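## Task

Same layout, but now the north pallet holds four cases and the south pallet two. Shift cases so the north pallet carries no more than 19.5 kg and the south no more than 43.5 kg. All six cases must end resting directly on a pallet deck, none stacked, none overhanging an edge by more than about two finger widths; a case dropped on the floor may be recovered but must end lid up. Release and move clear at the end; anything held up only by the robot does not count.

## Robot and tools

Robot and frame. There are two arms, left_arm and right_arm, each carrying a vacuum tool and riding its own carriage on one shared track. The scene frame is fixed to the table: z = 0 is the table top with +z up, +x is the direction the arms face, +y is to their left. The track lies along y at x = 0, with y = 0 at its middle. The table starts at x = 0.50 m and spans only y = -0.90 to 0.90 m; beyond that the floor is 0.53 m below z = 0, which is where the pallets are. left_rail carries left_arm on the +y half (position_m 0.6 to 3 m); right_rail carries right_arm on the -y half (position_m -3 to -0.6 m). Each arm base sits at x = 0, y = its carriage position, z = 0.04 m. The names left and right do not refer to image sides. cam_pallet_north views the -y end from above, cam_pallet_south the +y end; in both, +y runs roughly rightward. Other cameras: cam_high, cam_low, cam_left_wrist, cam_right_wrist.

execute_actions takes {"actions": [...]}, run in sequence; an empty list just returns state and images. Each action may contain "rows", "steps", "until", "left_rail" and "right_rail".
- rows: 1 to 15 rows, each applied for one control step of 1/30 s. Every row is a single list of 16 numbers in [-1, 1] covering both arms: left dx, dy, dz, rx, ry, rz, suction_a, suction_b, then the same eight for the right arm. dx..rz are an offset, not a pose: the cup point's target relative to its measured pose at the start of the action (for a call's first action, the last pose reported), expressed in the cup point's own axes. Each row is measured from that start pose, not the previous row. Scale: 1.0 = 0.6 m for dx/dy/dz and 180 degrees for the rotation vector rx/ry/rz. suction_a and suction_b: 1 = vacuum on, 0 = off (above 0.01 counts as on); they persist, so resend the previous values for an arm you want unchanged.
- steps: 1 to 450, default 15, at least the number of rows. After the final row the arm keeps driving to that row's target, so long moves need more steps.
- until: ends the action early once all conditions hold, e.g. {"left_rail": {"position_status": ["!=", "moving"]}} or {"all": {"status": "ended"}}; numbers need a comparison (=, !=, <, <=, >, >=). It does not halt the arms.
- left_rail / right_rail: {"position_m": absolute carriage position in m}, {"speed_m_s": 0.01 to 1, starts at 1, persists}, or {"stop": true}. Any out-of-range value or unknown name rejects the whole call.
Rows never move a carriage; a carriage moving under an arm adds its travel to the tool. Drive a carriage, wait with until on position_status, then place the tool. Carriages accelerate at 2 m/s2.

Motion limits. Each step the commanded pose is clipped to 100 mm and 16 degrees from the measured pose; damped IK favours position over orientation. Ramp offsets gradually (adding 0.01 per row is 6 mm per step) so held cases are not jerked loose. A move cut short is not finished by itself; send the remainder.

Tool. The cup point is the centre of the four cup rims; cups face along its +z. Cups sit at x = ±62 mm and y = -104.5 mm (channel a) and +104.5 mm (channel b); each cup is 103 mm across, whole footprint 227 x 312 mm. Both cups of a channel must seal on a smooth flat face, clear of edges and gaps, or that channel holds nothing. Cardboard leaks. Cups compress up to about 21 mm. To release: lower in small steps until contact, then in one action switch both channels off and back straight away.

Result lines. Per arm: end_effector_position (m) and end_effector_quat_wxyz, velocities, Hand target, joint positions/velocities (rail in m, six joints in rad), suction_measured_a/b (0 to 1; 0.83+ on airtight surfaces, near 0 if not sealed, settles within about 1.3 s), part_present_a/b (1 above 0.09), Wrist force and torque in the tool axes (offset up to about 10 N, saturates near 200 N). Rails report position_m, position_status (moving, done, contact_stop, time_out, stopped, stopped_with_arm, stopped_for_other_arm) and position_answer (taken/not_taken). "pose unreachable" means the clearance check altered or blocked that arm's command. Reported positions can be off, more so at long reach.

zoom_image: {"camera": name, "region": [x0, y0, x1, y1]} in pixels of that camera's last image, at most 504 x 504. Images are 896x504 except wrist cameras, 504x504.

finished_scene: {"scene": 1 or 2}; irreversible, ends the scene and starts the next.

Avoid: an outside force of 400 N on an arm or joint torques at their limits (load limits 693, 693, 407, 100, 100, 100 N m) cause a 10 s fault stop; arms (including tools, cameras, carriages and held cases) hitting or pressing each other; knocking anything out of the work area; dropping, slamming or sliding cases off; leaving the tool still while vacuum switches off against a case. For a handover, set the case down and turn the giver's suction off before the receiver's goes on. The controller assumes 11.5 kg whenever a part is present.

Each tool is called after "Emit:" as name(argument=value, ...) on one line, values as JSON.

## Session

Emit:
execute_actions(actions=[])

Scene clock: 0.00 s.
left_arm: end_effector_position=(+0.8502, +1.8920, +0.4402) suction_measured_a=0.01 part_present_a=0 suction_measured_b=0.01 part_present_b=0 end_effector_quat_wxyz=(-0.001, -0.001, +1.000, -0.000) end_effector_velocity=(-0.000, +0.000, +0.000) end_effector_angular_velocity=(-0.000, -0.000, -0.000) | right_arm: end_effector_position=(+0.8506, -1.1081, +0.4422) suction_measured_a=0.00 part_present_a=0 suction_measured_b=0.00 part_present_b=0 end_effector_quat_wxyz=(+0.001, -0.000, +1.000, -0.001) end_effector_velocity=(-0.000, +0.000, +0.000) end_effector_angular_velocity=(-0.000, -0.000, -0.000)
Joint positions: left_arm=[ 1.891 -0.237 -1.498  2.091 -2.163 -1.572  1.332] | right_arm=[-1.107 -0.24  -1.499  2.09  -2.164 -1.572  1.331]
Joint velocities: left_arm=[ 0.  0. -0.  0. -0.  0.  0.] | right_arm=[ 0.  0. -0.  0. -0.  0.  0.]
Wrist force (N, on the end effector, along its own x y z axes, offset not removed): no reading
Wrist torque (N m, same axes, about the end effector's origin, offset not removed): no reading
Hand target (left_arm): +0.850, +1.892, +0.440; -0.001, -0.001, +1.000, -0.000
Hand target (right_arm): +0.851, -1.108, +0.442; +0.001, -0.000, +1.000, -0.001
left_rail: position_m=1.891 position_m_goal=1.891 speed_m_s=1.00 position_status=done position_answer=taken refusals=0
right_rail: position_m=-1.107 position_m_goal=-1.107 speed_m_s=1.00 position_status=done position_answer=taken refusals=0
camera_calibration (this result's frames):
cam_left_wrist: T_world_to_cam=[[-0.145553, -0.986133, 0.0797312, 1.96737], [-0.784165, 0.164129, 0.598453, 0.10518], [-0.603241, 0.024584, -0.79718, 0.901696], [0, 0, 0, 1]] pos_world=[0.912775, 1.90066, 0.499008]
cam_right_wrist: T_world_to_cam=[[0.0739939, -0.993763, -0.083426, -1.11631], [-0.82833, -0.107829, 0.549766, 0.369753], [-0.555333, 0.0284249, -0.831142, 0.966578], [0, 0, 0, 1]] pos_world=[0.92565, -1.09695, 0.506957]

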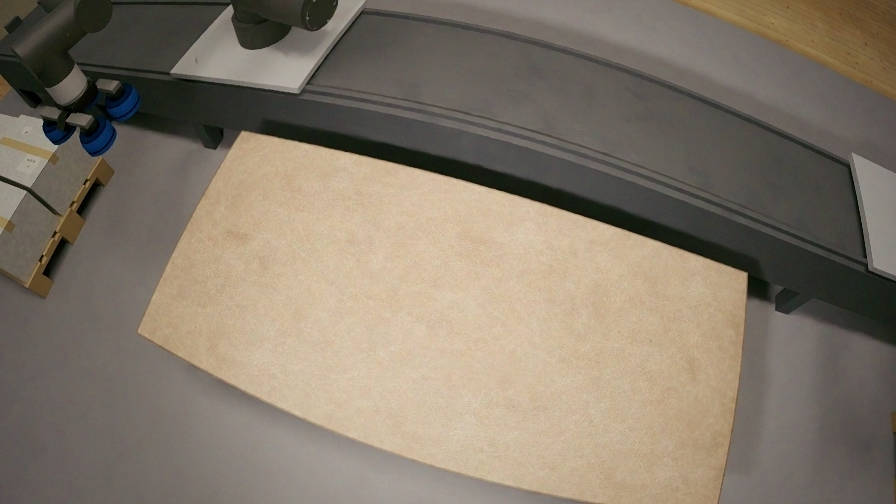

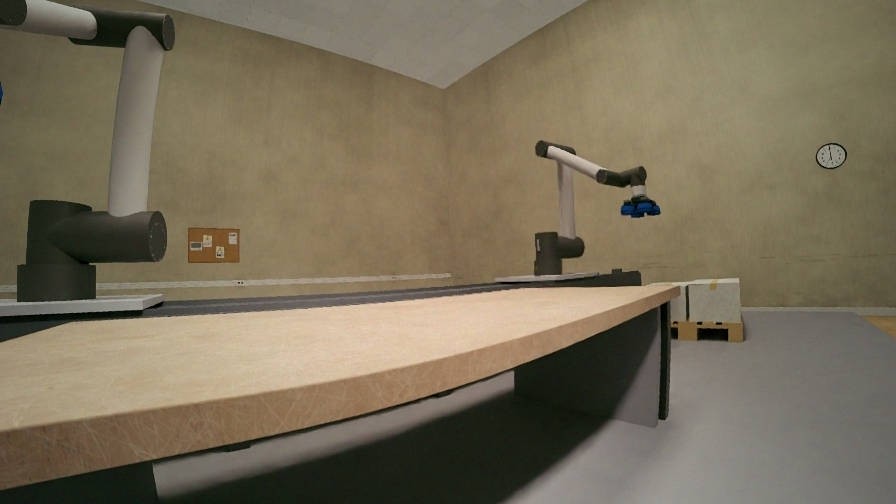

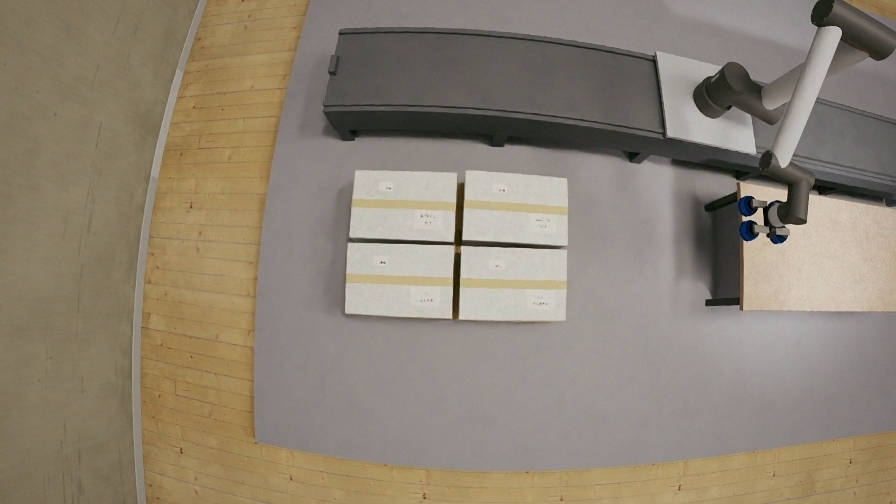

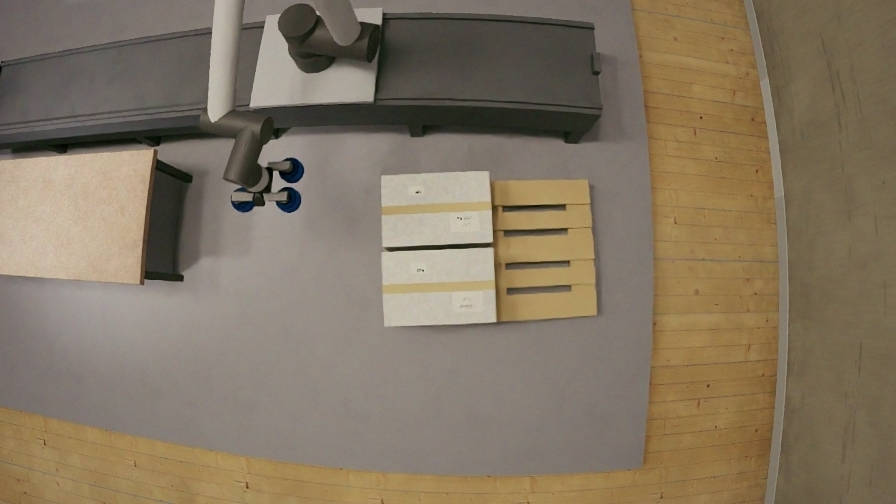

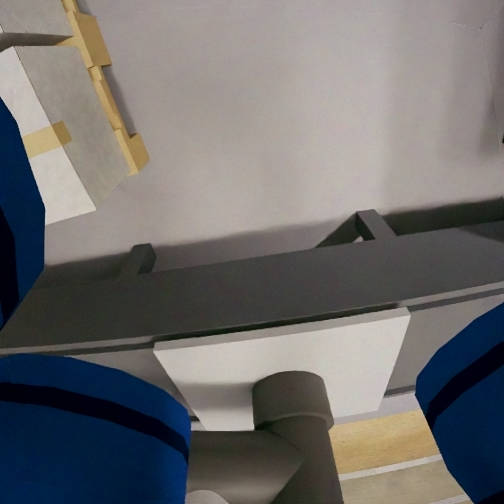

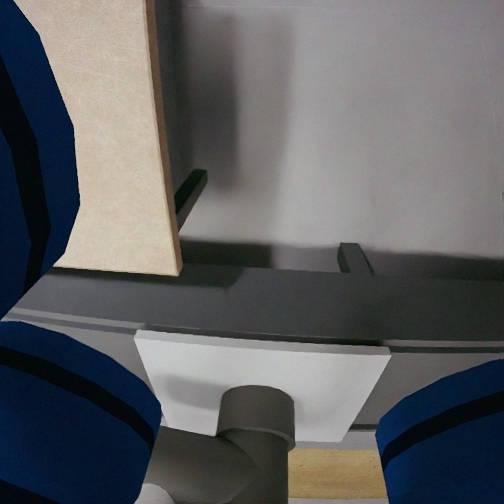

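Emit:
execute_actions(actions=[{"left_rail":{"position_m":2.78},"right_rail":{"position_m":-2.2},"rows":[[-0.03,0,0.02,0,0,0,0,0,-0.03,0,0.02,0,0,0,0,0],[-0.08,0,0.05,0,0,0,0,0,-0.08,0,0.05,0,0,0,0,0],[-0.15,0,0.09,0,0,0,0,0,-0.15,0,0.09,0,0,0,0,0],[-0.667,0,0.4,0,0,0,0,0,-0.667,0,0.4,0,0,0,0,0]],"steps":42}])

Emit:
zoom_image(camera="cam_pallet_south", region=[360, 150, 620, 340])

Scene clock: 2.57 s.
left_arm: end_effector_position=(+1.2489, +2.7806, +0.2005) suction_measured_a=0.01 part_present_a=0 suction_measured_b=0.01 part_present_b=0 end_effector_quat_wxyz=(-0.001, -0.001, +1.000, -0.000) end_effector_velocity=(+0.013, +0.068, -0.005) end_effector_angular_velocity=(-0.001, +0.001, -0.001) | right_arm: end_effector_position=(+1.2498, -2.1456, +0.2032) suction_measured_a=0.00 part_present_a=0 suction_measured_b=0.00 part_present_b=0 end_effector_quat_wxyz=(+0.001, -0.000, +1.000, -0.001) end_effector_velocity=(+0.013, -0.477, -0.004) end_effector_angular_velocity=(-0.001, +0.001, +0.000)
Joint positions: left_arm=[ 2.779 -0.16  -0.922  1.631 -2.279 -1.572  1.409] | right_arm=[-2.144 -0.163 -0.924  1.631 -2.28  -1.572  1.408]
Joint velocities: left_arm=[ 0.069  0.001  0.015 -0.022  0.008 -0.001  0.002] | right_arm=[-0.477  0.002  0.015 -0.022  0.008 -0.001  0.002]
Wrist force (N, on the end effector, along its own x y z axes, offset not removed): left_arm=[4.1 8.8 0.6] | right_arm=[3.5 -5.0 0.2]
Wrist torque (N m, same axes, about the end effector's origin, offset not removed): left_arm=[0.57 -0.70 -0.26] | right_arm=[-0.64 -0.12 -0.16]
Hand target (left_arm): +1.250, +2.782, +0.200; -0.001, -0.001, +1.000, -0.000
Hand target (right_arm): +1.251, -2.170, +0.203; +0.001, -0.000, +1.000, -0.001
Off the commanded pose (left_arm): 0.001 m, 0 deg.
Off the commanded pose (right_arm): 0.002 m, 0 deg.
left_rail: position_m=2.779 position_m_goal=2.780 speed_m_s=1.00 position_status=moving position_answer=taken refusals=0
right_rail: position_m=-2.144 position_m_goal=-2.200 speed_m_s=1.00 position_status=moving position_answer=taken refusals=0
camera_calibration (this result's frames):
cam_left_wrist: T_world_to_cam=[[-0.145423, -0.986156, 0.079675, 2.9208], [-0.784338, 0.163997, 0.598263, 0.416009], [-0.603047, 0.0245088, -0.797329, 0.929338], [0, 0, 0, 1]] pos_world=[1.31148, 2.78936, 0.259391]
cam_right_wrist: T_world_to_cam=[[0.0738539, -0.993755, -0.0836421, -2.19663], [-0.828501, -0.107823, 0.549508, 0.720179], [-0.555095, 0.0287142, -0.831291, 1.01949], [0, 0, 0, 1]] pos_world=[1.32481, -2.13453, 0.268015]

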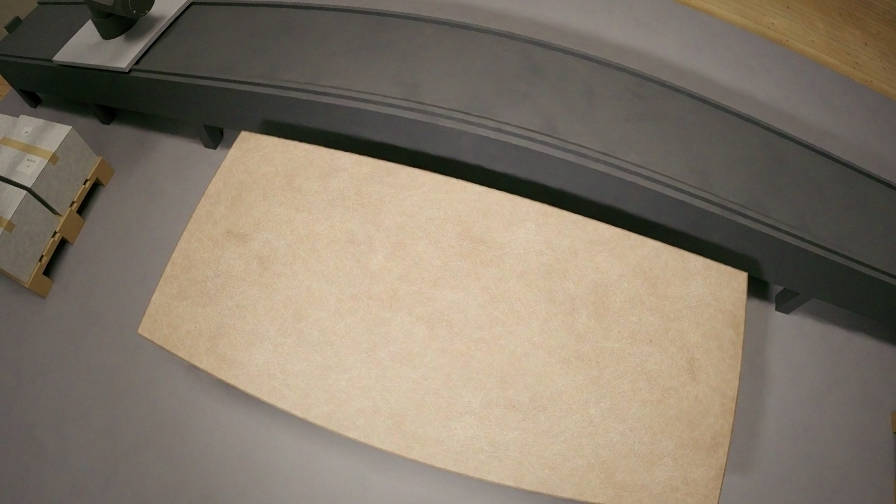

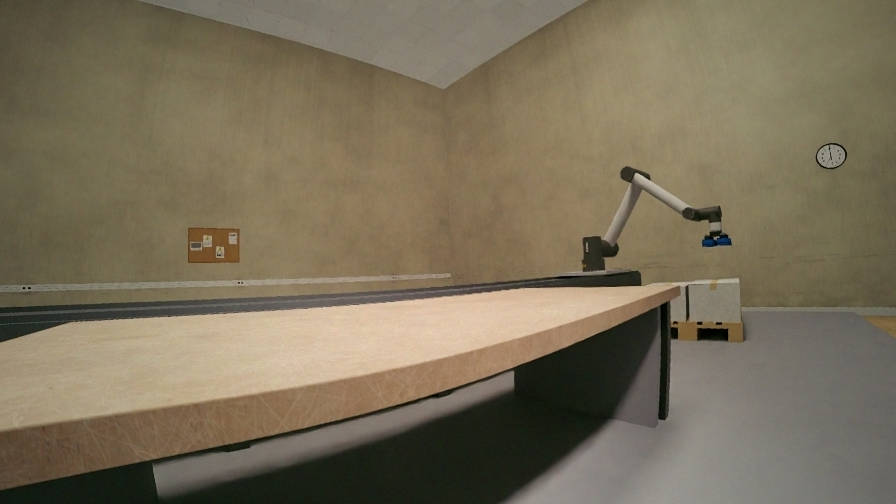

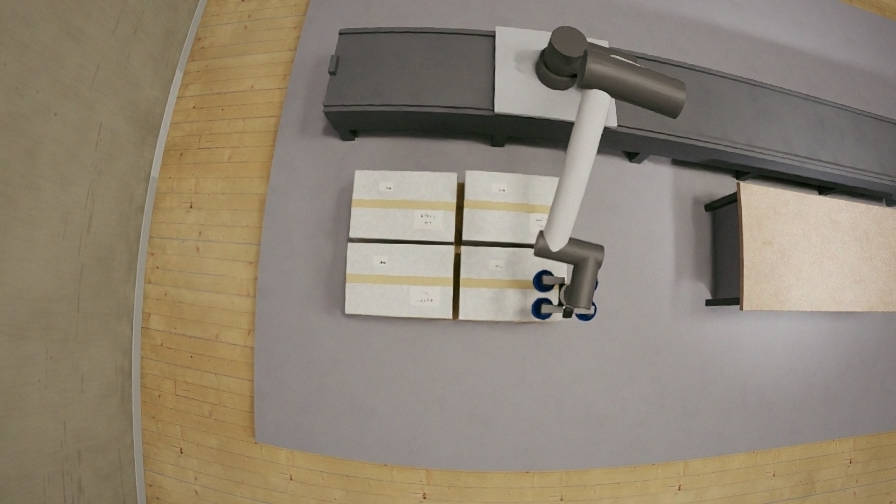

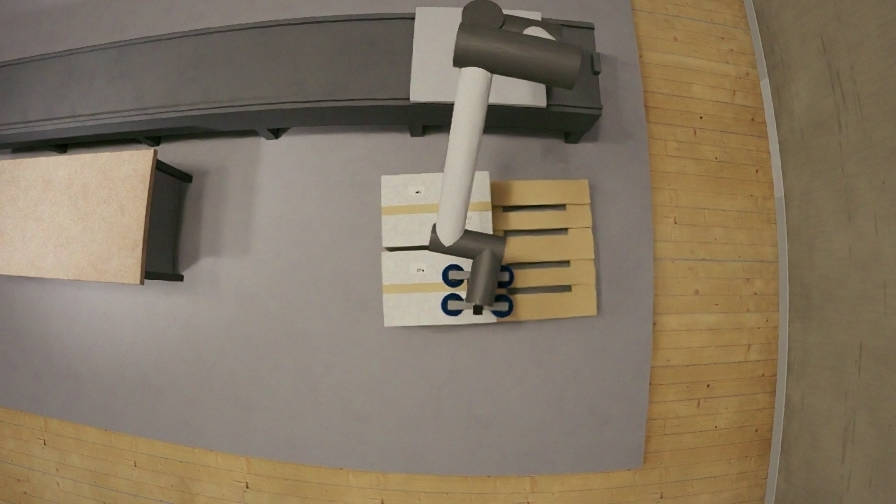

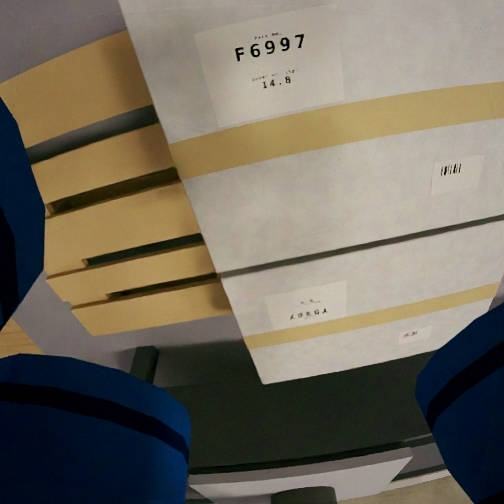

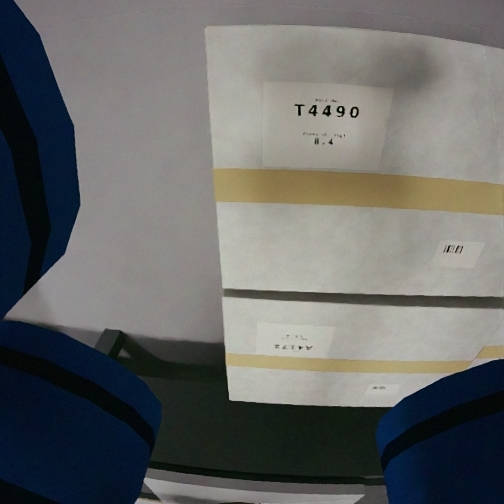

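Region (360, 150, 620, 340) of cam_pallet_south's 896x504 image, scaled by 1.938, with more detail than that image has; it fills the top 368 rows of this view, and the rest is white.

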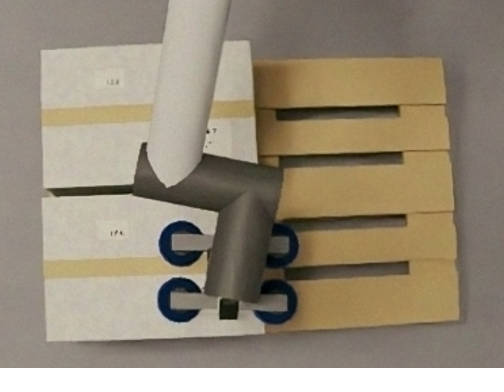

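Emit:
zoom_image(camera="cam_left_wrist", region=[255, 275, 355, 335])

Emit:
zoom_image(camera="cam_right_wrist", region=[245, 315, 345, 365])

Emit:
zoom_image(camera="cam_right_wrist", region=[260, 80, 400, 170])

Emit:
zoom_image(camera="cam_left_wrist", region=[200, 20, 340, 110])

Region (255, 275, 355, 335) of cam_left_wrist's 504x504 image, scaled by 5.040, with more detail than that image has; it fills the top 302 rows of this view, and the rest is white.

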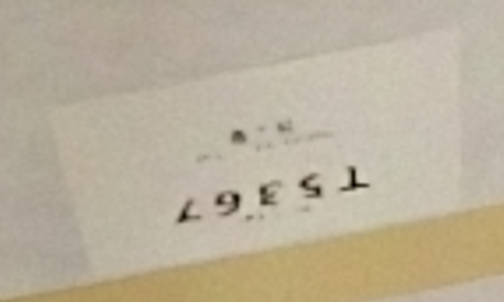

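Region (245, 315, 345, 365) of cam_right_wrist's 504x504 image, scaled by 5.040, with more detail than that image has.

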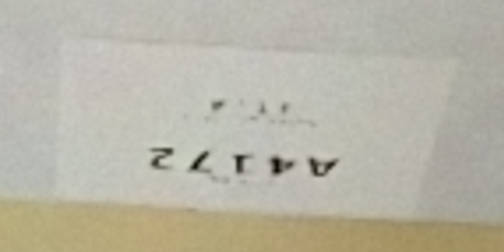

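Region (260, 80, 400, 170) of cam_right_wrist's 504x504 image, scaled by 3.600, with more detail than that image has; it fills the top 324 rows of this view, and the rest is white.

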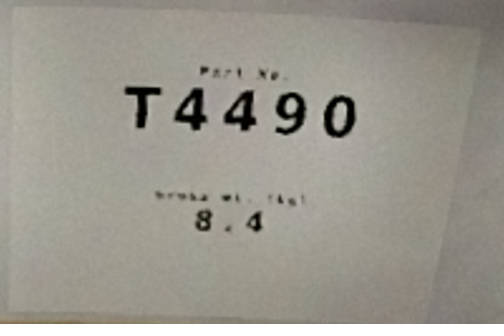

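Region (200, 20, 340, 110) of cam_left_wrist's 504x504 image, scaled by 3.600, with more detail than that image has; it fills the top 324 rows of this view, and the rest is white.

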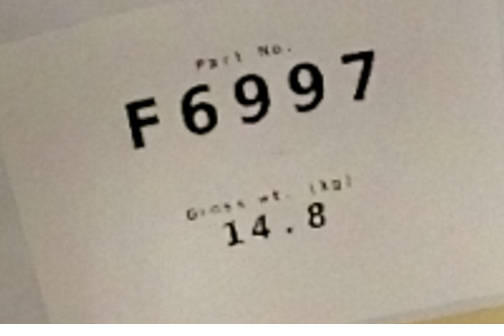

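Emit:
execute_actions(actions=[{"right_rail":{"position_m":-2.77},"steps":1}])

Emit:
zoom_image(camera="cam_pallet_north", region=[330, 150, 590, 340])

Scene clock: 3.87 s.
left_arm: end_effector_position=(+1.2504, +2.7818, +0.2000) suction_measured_a=0.01 part_present_a=0 suction_measured_b=0.01 part_present_b=0 end_effector_quat_wxyz=(-0.001, -0.001, +1.000, -0.000) end_effector_velocity=(+0.000, -0.000, -0.000) end_effector_angular_velocity=(+0.000, +0.000, -0.000) | right_arm: end_effector_position=(+1.2512, -2.2014, +0.2027) suction_measured_a=0.00 part_present_a=0 suction_measured_b=0.00 part_present_b=0 end_effector_quat_wxyz=(+0.001, -0.000, +1.000, -0.001) end_effector_velocity=(-0.000, -0.000, -0.000) end_effector_angular_velocity=(-0.000, +0.000, -0.000)
Joint positions: left_arm=[ 2.78  -0.16  -0.921  1.629 -2.278 -1.572  1.409] | right_arm=[-2.2   -0.162 -0.922  1.629 -2.279 -1.572  1.408]
Joint velocities: left_arm=[ 0. -0.  0. -0. -0.  0. -0.] | right_arm=[ 0. -0.  0.  0. -0. -0.  0.]
Wrist force (N, on the end effector, along its own x y z axes, offset not removed): left_arm=[3.8 -2.6 4.2] | right_arm=[4.2 -1.0 -0.8]
Wrist torque (N m, same axes, about the end effector's origin, offset not removed): left_arm=[-1.00 -0.41 -0.13] | right_arm=[-0.21 -0.27 -0.18]
Hand target (left_arm): +1.250, +2.782, +0.200; -0.001, -0.001, +1.000, -0.000
Hand target (right_arm): +1.251, -2.204, +0.203; +0.001, -0.000, +1.000, -0.001
Off the commanded pose (left_arm): 0.000 m, 0 deg.
Off the commanded pose (right_arm): 0.000 m, 0 deg.
left_rail: position_m=2.780 position_m_goal=2.780 speed_m_s=1.00 position_status=done position_answer=taken refusals=0
right_rail: position_m=-2.200 position_m_goal=-2.770 speed_m_s=1.00 position_status=moving position_answer=taken refusals=0
camera_calibration (this result's frames):
cam_left_wrist: T_world_to_cam=[[-0.145568, -0.986123, 0.0798262, 2.92223], [-0.784208, 0.1642, 0.598378, 0.416571], [-0.603181, 0.0245041, -0.797228, 0.929902], [0, 0, 0, 1]] pos_world=[1.31296, 2.79049, 0.258806]
cam_right_wrist: T_world_to_cam=[[0.0741094, -0.99374, -0.0835937, -2.25254], [-0.828386, -0.108014, 0.549646, 0.715079], [-0.555234, 0.0285139, -0.831205, 1.02115], [0, 0, 0, 1]] pos_world=[1.32628, -2.19032, 0.267451]

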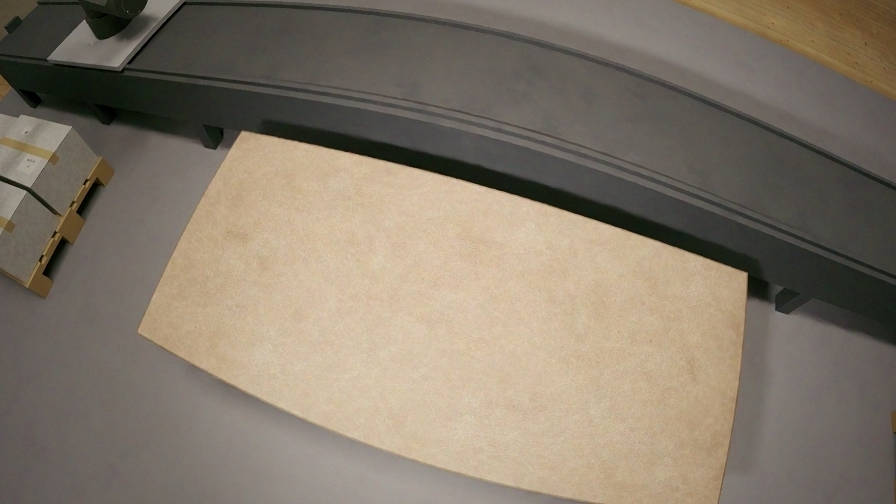

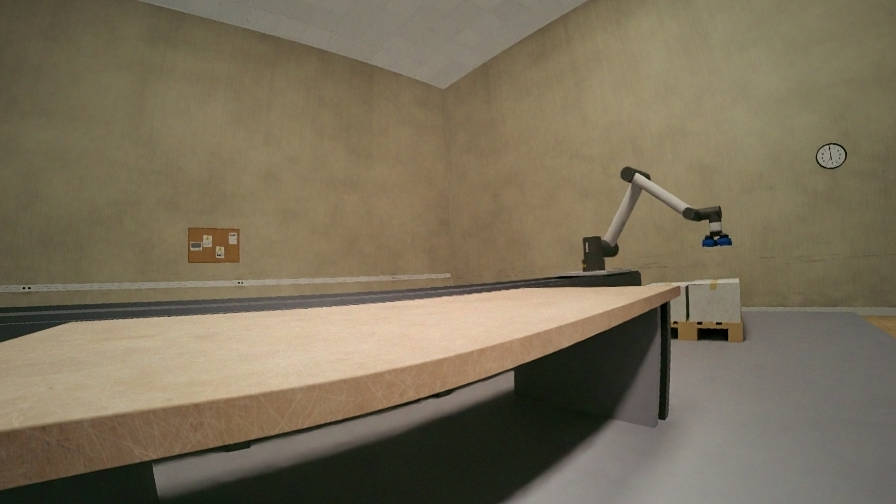

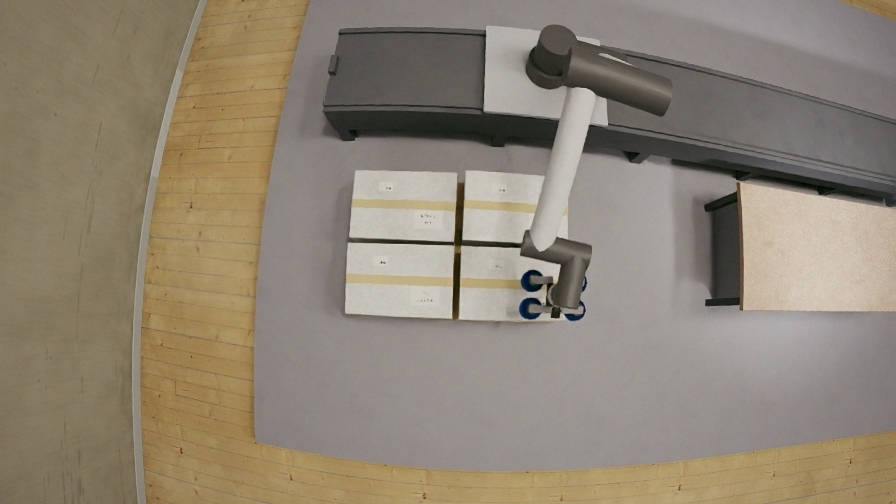

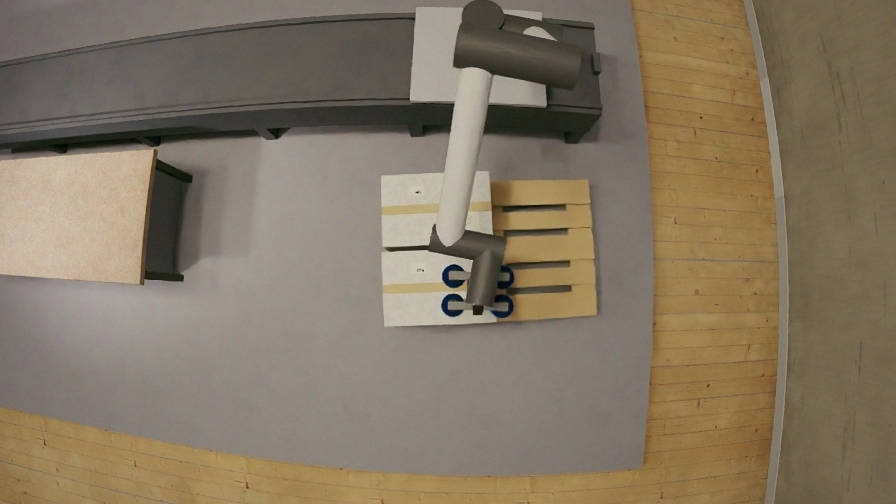

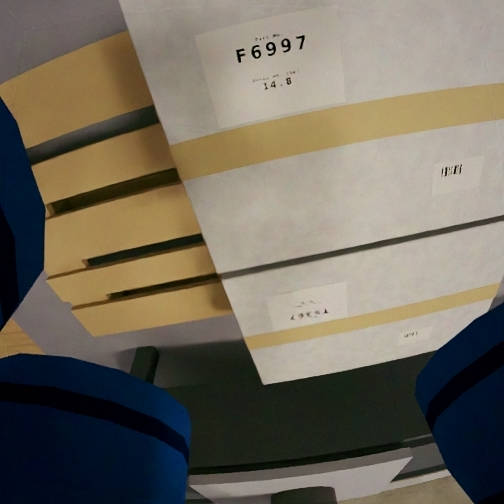

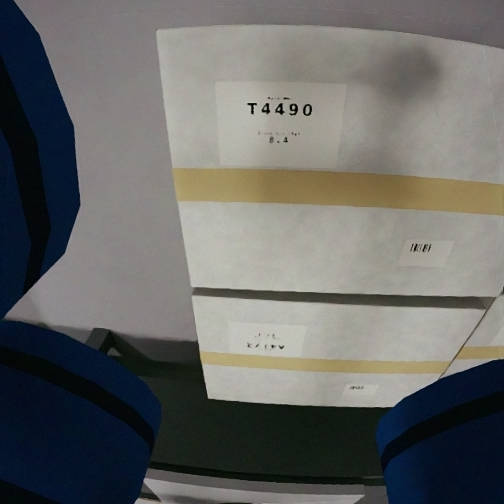

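Region (330, 150, 590, 340) of cam_pallet_north's 896x504 image, scaled by 1.938, with more detail than that image has; it fills the top 368 rows of this view, and the rest is white.

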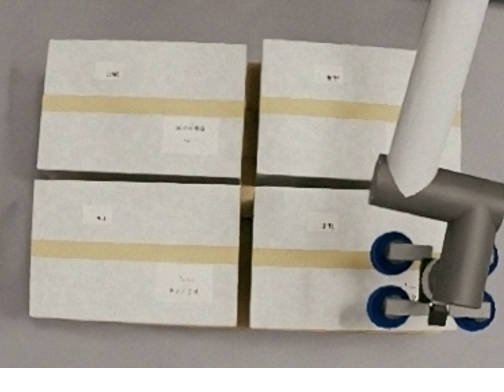

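Emit:
execute_actions(actions=[])

Emit:
zoom_image(camera="cam_right_wrist", region=[150, 40, 400, 200])

Scene clock: 6.23 s.
left_arm: end_effector_position=(+1.2504, +2.7818, +0.2000) suction_measured_a=0.01 part_present_a=0 suction_measured_b=0.01 part_present_b=0 end_effector_quat_wxyz=(-0.001, -0.001, +1.000, -0.000) end_effector_velocity=(+0.000, +0.000, +0.000) end_effector_angular_velocity=(-0.000, -0.000, +0.000) | right_arm: end_effector_position=(+1.2513, -2.7715, +0.2026) suction_measured_a=0.00 part_present_a=0 suction_measured_b=0.00 part_present_b=0 end_effector_quat_wxyz=(+0.001, -0.000, +1.000, -0.001) end_effector_velocity=(-0.000, +0.000, -0.000) end_effector_angular_velocity=(+0.000, +0.000, +0.000)
Joint positions: left_arm=[ 2.78  -0.16  -0.921  1.629 -2.278 -1.572  1.409] | right_arm=[-2.77  -0.162 -0.922  1.629 -2.279 -1.572  1.408]
Joint velocities: left_arm=[ 0.  0. -0.  0. -0. -0. -0.] | right_arm=[ 0. -0.  0.  0.  0.  0. -0.]
Wrist force (N, on the end effector, along its own x y z axes, offset not removed): left_arm=[4.8 -2.5 3.8] | right_arm=[3.1 0.0 -1.1]
Wrist torque (N m, same axes, about the end effector's origin, offset not removed): left_arm=[-0.99 -0.65 -0.08] | right_arm=[-0.13 -0.13 -0.13]
Hand target (left_arm): +1.250, +2.782, +0.200; -0.001, -0.001, +1.000, -0.000
Hand target (right_arm): +1.251, -2.772, +0.203; +0.001, -0.000, +1.000, -0.001
Off the commanded pose (left_arm): 0.000 m, 0 deg.
Off the commanded pose (right_arm): 0.001 m, 0 deg.
left_rail: position_m=2.780 position_m_goal=2.780 speed_m_s=1.00 position_status=done position_answer=taken refusals=0
right_rail: position_m=-2.770 position_m_goal=-2.770 speed_m_s=1.00 position_status=done position_answer=taken refusals=0
camera_calibration (this result's frames):
cam_left_wrist: T_world_to_cam=[[-0.145569, -0.986122, 0.0798262, 2.92224], [-0.784201, 0.164201, 0.598387, 0.416568], [-0.603191, 0.0245068, -0.79722, 0.92991], [0, 0, 0, 1]] pos_world=[1.31297, 2.79049, 0.258803]
cam_right_wrist: T_world_to_cam=[[0.0740177, -0.993747, -0.0835966, -2.81898], [-0.828381, -0.10794, 0.549667, 0.653729], [-0.555253, 0.0285647, -0.831191, 1.03756], [0, 0, 0, 1]] pos_world=[1.3263, -2.76043, 0.267421]

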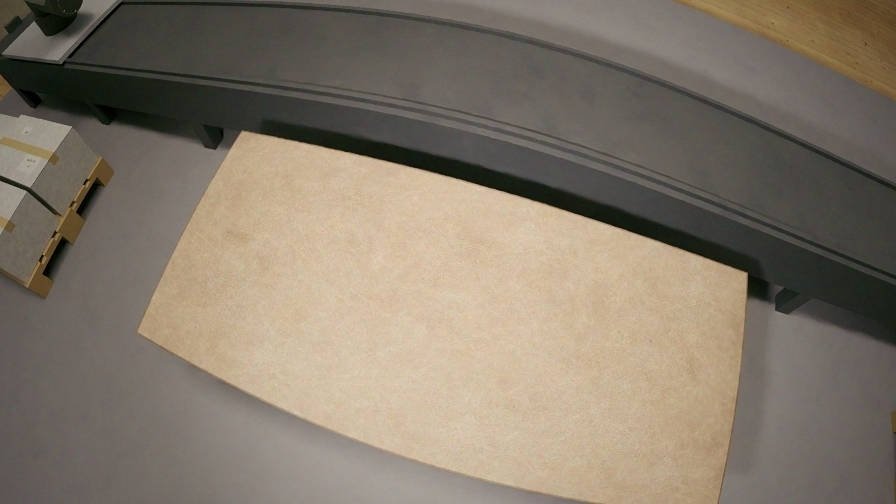

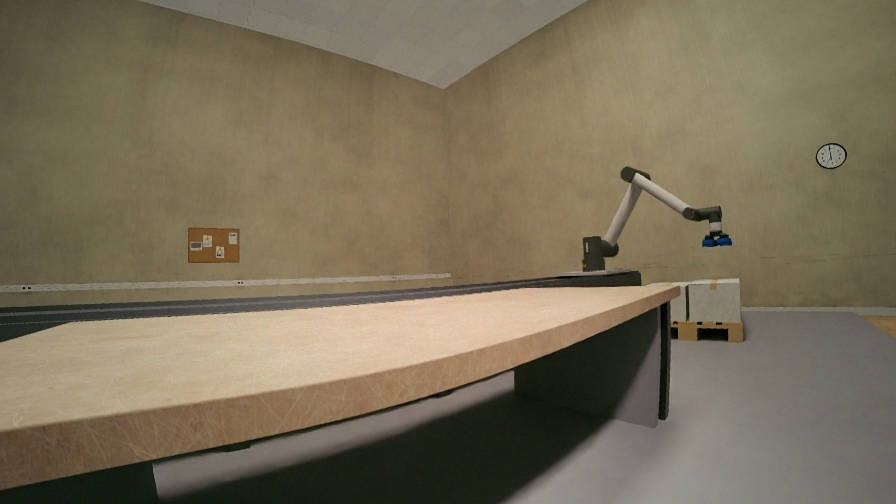

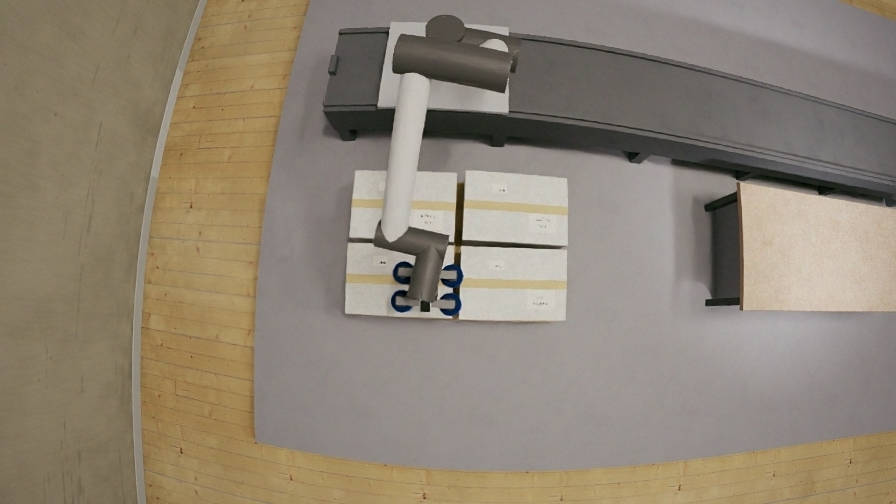

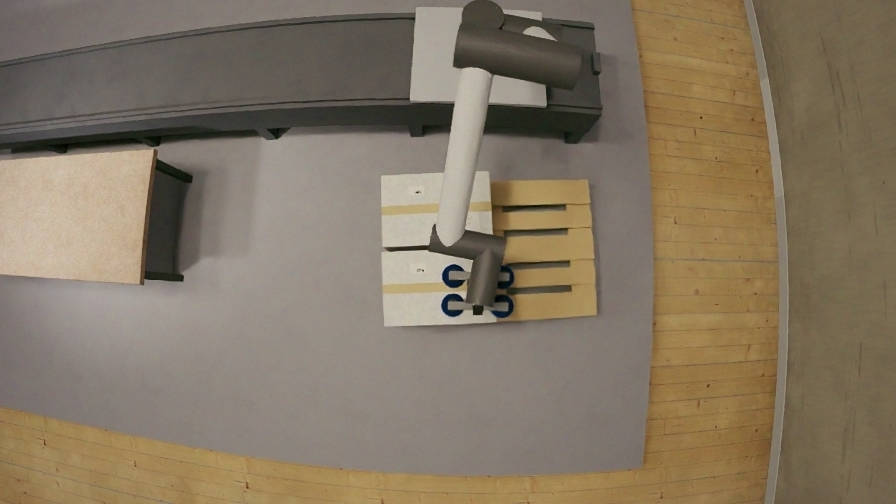

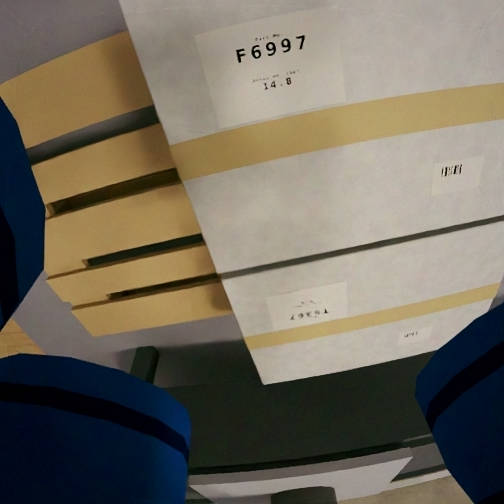

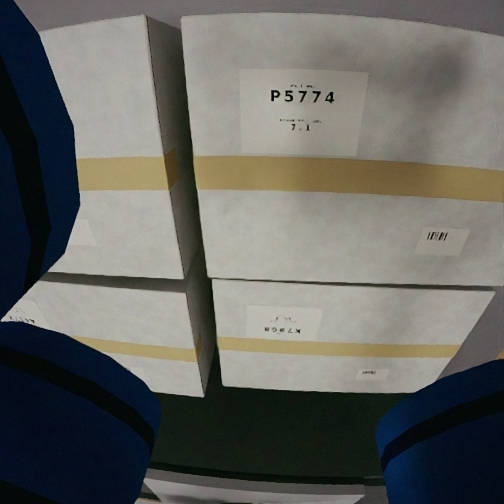

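Region (150, 40, 400, 200) of cam_right_wrist's 504x504 image, scaled by 2.016, with more detail than that image has; it fills the top 323 rows of this view, and the rest is white.

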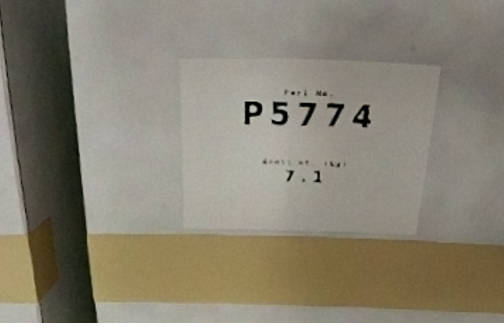

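Emit:
execute_actions(actions=[{"rows":[[0.03,0,0,0,0,0,0,0,0.03,0,0.005,0,0,0,0,0],[0.08,0,0.01,0,0,0,0,0,0.08,0,0.015,0,0,0,0,0],[0.15,0,0.02,0,0,0,0,0,0.15,0,0.03,0,0,0,0,0],[0.58,0,0.08,0,0,0,0,0,0.72,0,0.13,0,0,0,0,0]],"steps":36}])

Emit:
zoom_image(camera="cam_right_wrist", region=[100, 0, 400, 200])

Emit:
zoom_image(camera="cam_left_wrist", region=[100, 0, 400, 200])

Scene clock: 8.63 s.
left_arm: end_effector_position=(+0.9034, +2.7812, +0.1520) suction_measured_a=0.01 part_present_a=0 suction_measured_b=0.01 part_present_b=0 end_effector_quat_wxyz=(-0.001, -0.001, +1.000, -0.000) end_effector_velocity=(-0.008, -0.001, -0.000) end_effector_angular_velocity=(+0.000, -0.002, +0.000) | right_arm: end_effector_position=(+0.8241, -2.7709, +0.1240) suction_measured_a=0.00 part_present_a=0 suction_measured_b=0.00 part_present_b=0 end_effector_quat_wxyz=(+0.000, -0.000, +1.000, -0.001) end_effector_velocity=(-0.040, -0.004, -0.003) end_effector_angular_velocity=(+0.000, -0.011, +0.001)
Joint positions: left_arm=[ 2.78  -0.223 -1.156  2.187 -2.6   -1.572  1.346] | right_arm=[-2.77  -0.247 -1.177  2.31  -2.706 -1.572  1.323]
Joint velocities: left_arm=[ 0.    -0.003 -0.006  0.012 -0.009  0.001 -0.003] | right_arm=[ 0.    -0.018 -0.023  0.063 -0.051  0.003 -0.02 ]
Wrist force (N, on the end effector, along its own x y z axes, offset not removed): left_arm=[2.0 1.3 -0.3] | right_arm=[3.8 -0.9 -0.3]
Wrist torque (N m, same axes, about the end effector's origin, offset not removed): left_arm=[-0.57 -0.32 0.06] | right_arm=[-0.25 -0.12 -0.14]
Hand target (left_arm): +0.902, +2.781, +0.152; -0.001, -0.001, +1.000, -0.000
Hand target (right_arm): +0.820, -2.771, +0.124; +0.001, -0.000, +1.000, -0.001
Off the commanded pose (left_arm): 0.001 m, 0 deg.
Off the commanded pose (right_arm): 0.005 m, 0 deg.
left_rail: position_m=2.780 position_m_goal=2.780 speed_m_s=1.00 position_status=done position_answer=taken refusals=0
right_rail: position_m=-2.770 position_m_goal=-2.770 speed_m_s=1.00 position_status=done position_answer=taken refusals=0
camera_calibration (this result's frames):
cam_left_wrist: T_world_to_cam=[[-0.145576, -0.986122, 0.0798211, 2.87503], [-0.784065, 0.164198, 0.598566, 0.173158], [-0.603365, 0.0245521, -0.797087, 0.682391], [0, 0, 0, 1]] pos_world=[0.966036, 2.78995, 0.21079]
cam_right_wrist: T_world_to_cam=[[0.0737088, -0.993787, -0.0833977, -2.79319], [-0.827629, -0.107613, 0.550862, 0.343278], [-0.556414, 0.028419, -0.830419, 0.735453], [0, 0, 0, 1]] pos_world=[0.899205, -2.75979, 0.18869]

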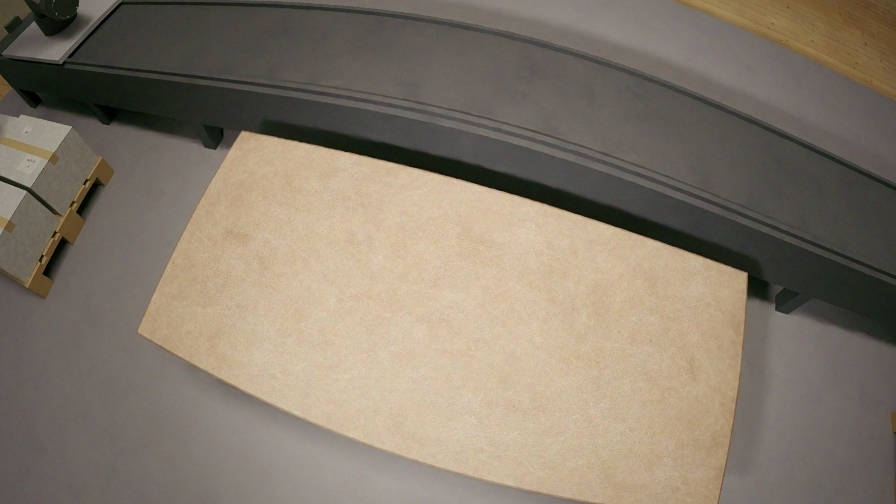

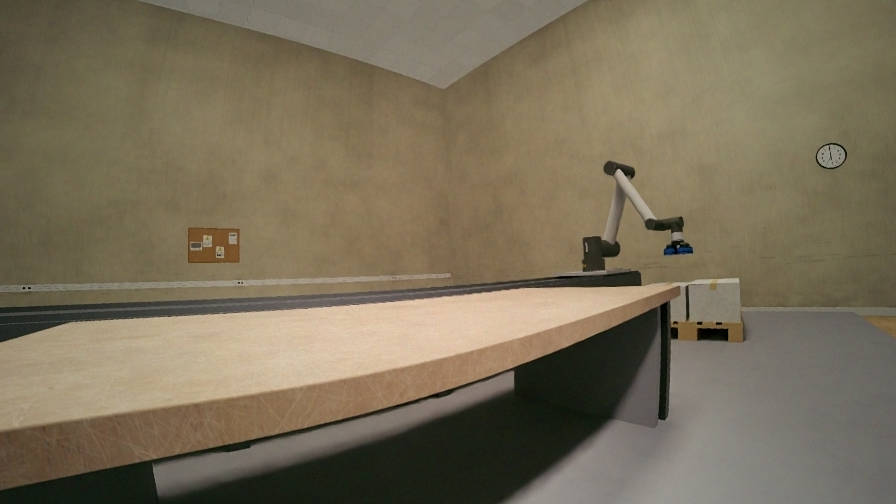

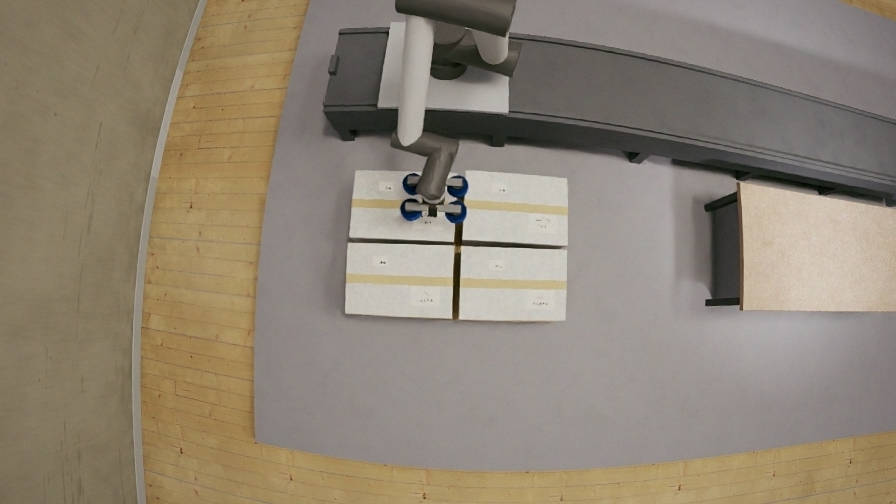

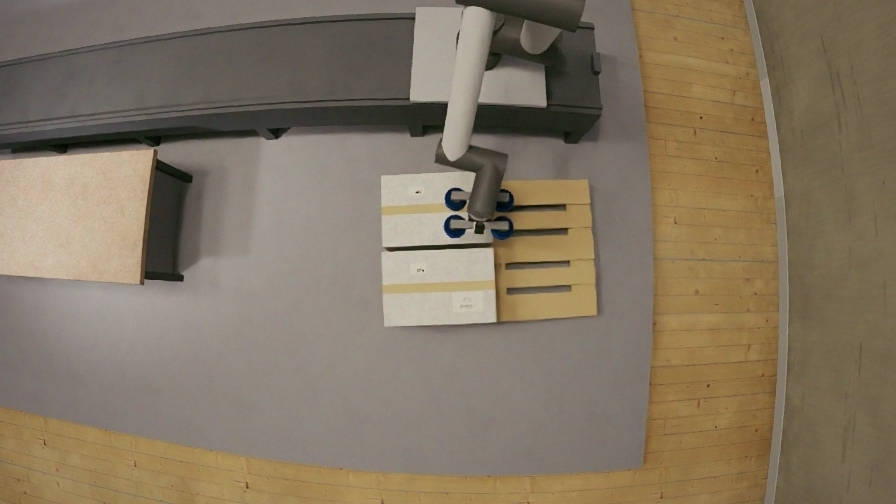

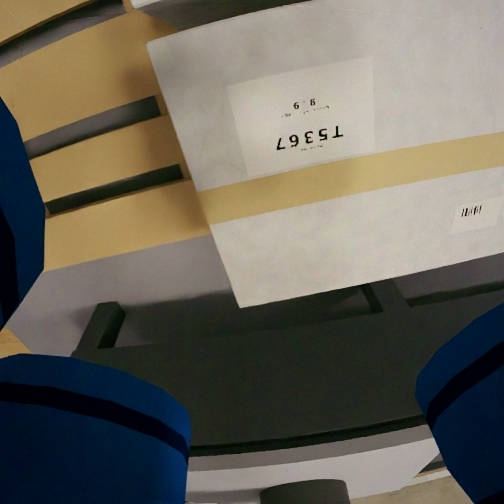

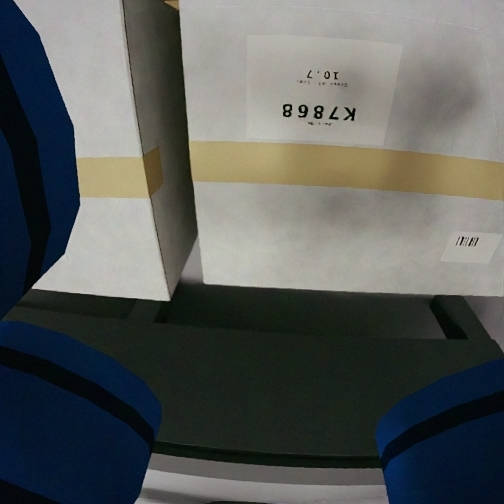

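Region (100, 0, 400, 200) of cam_right_wrist's 504x504 image, scaled by 1.680, with more detail than that image has.

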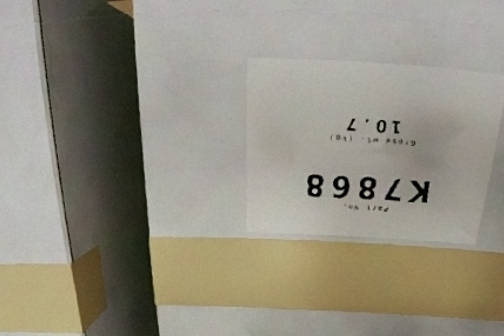

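Region (100, 0, 400, 200) of cam_left_wrist's 504x504 image, scaled by 1.680, with more detail than that image has.

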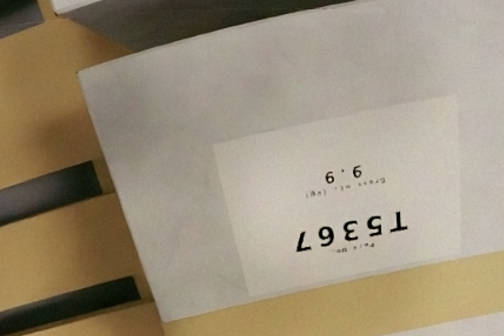

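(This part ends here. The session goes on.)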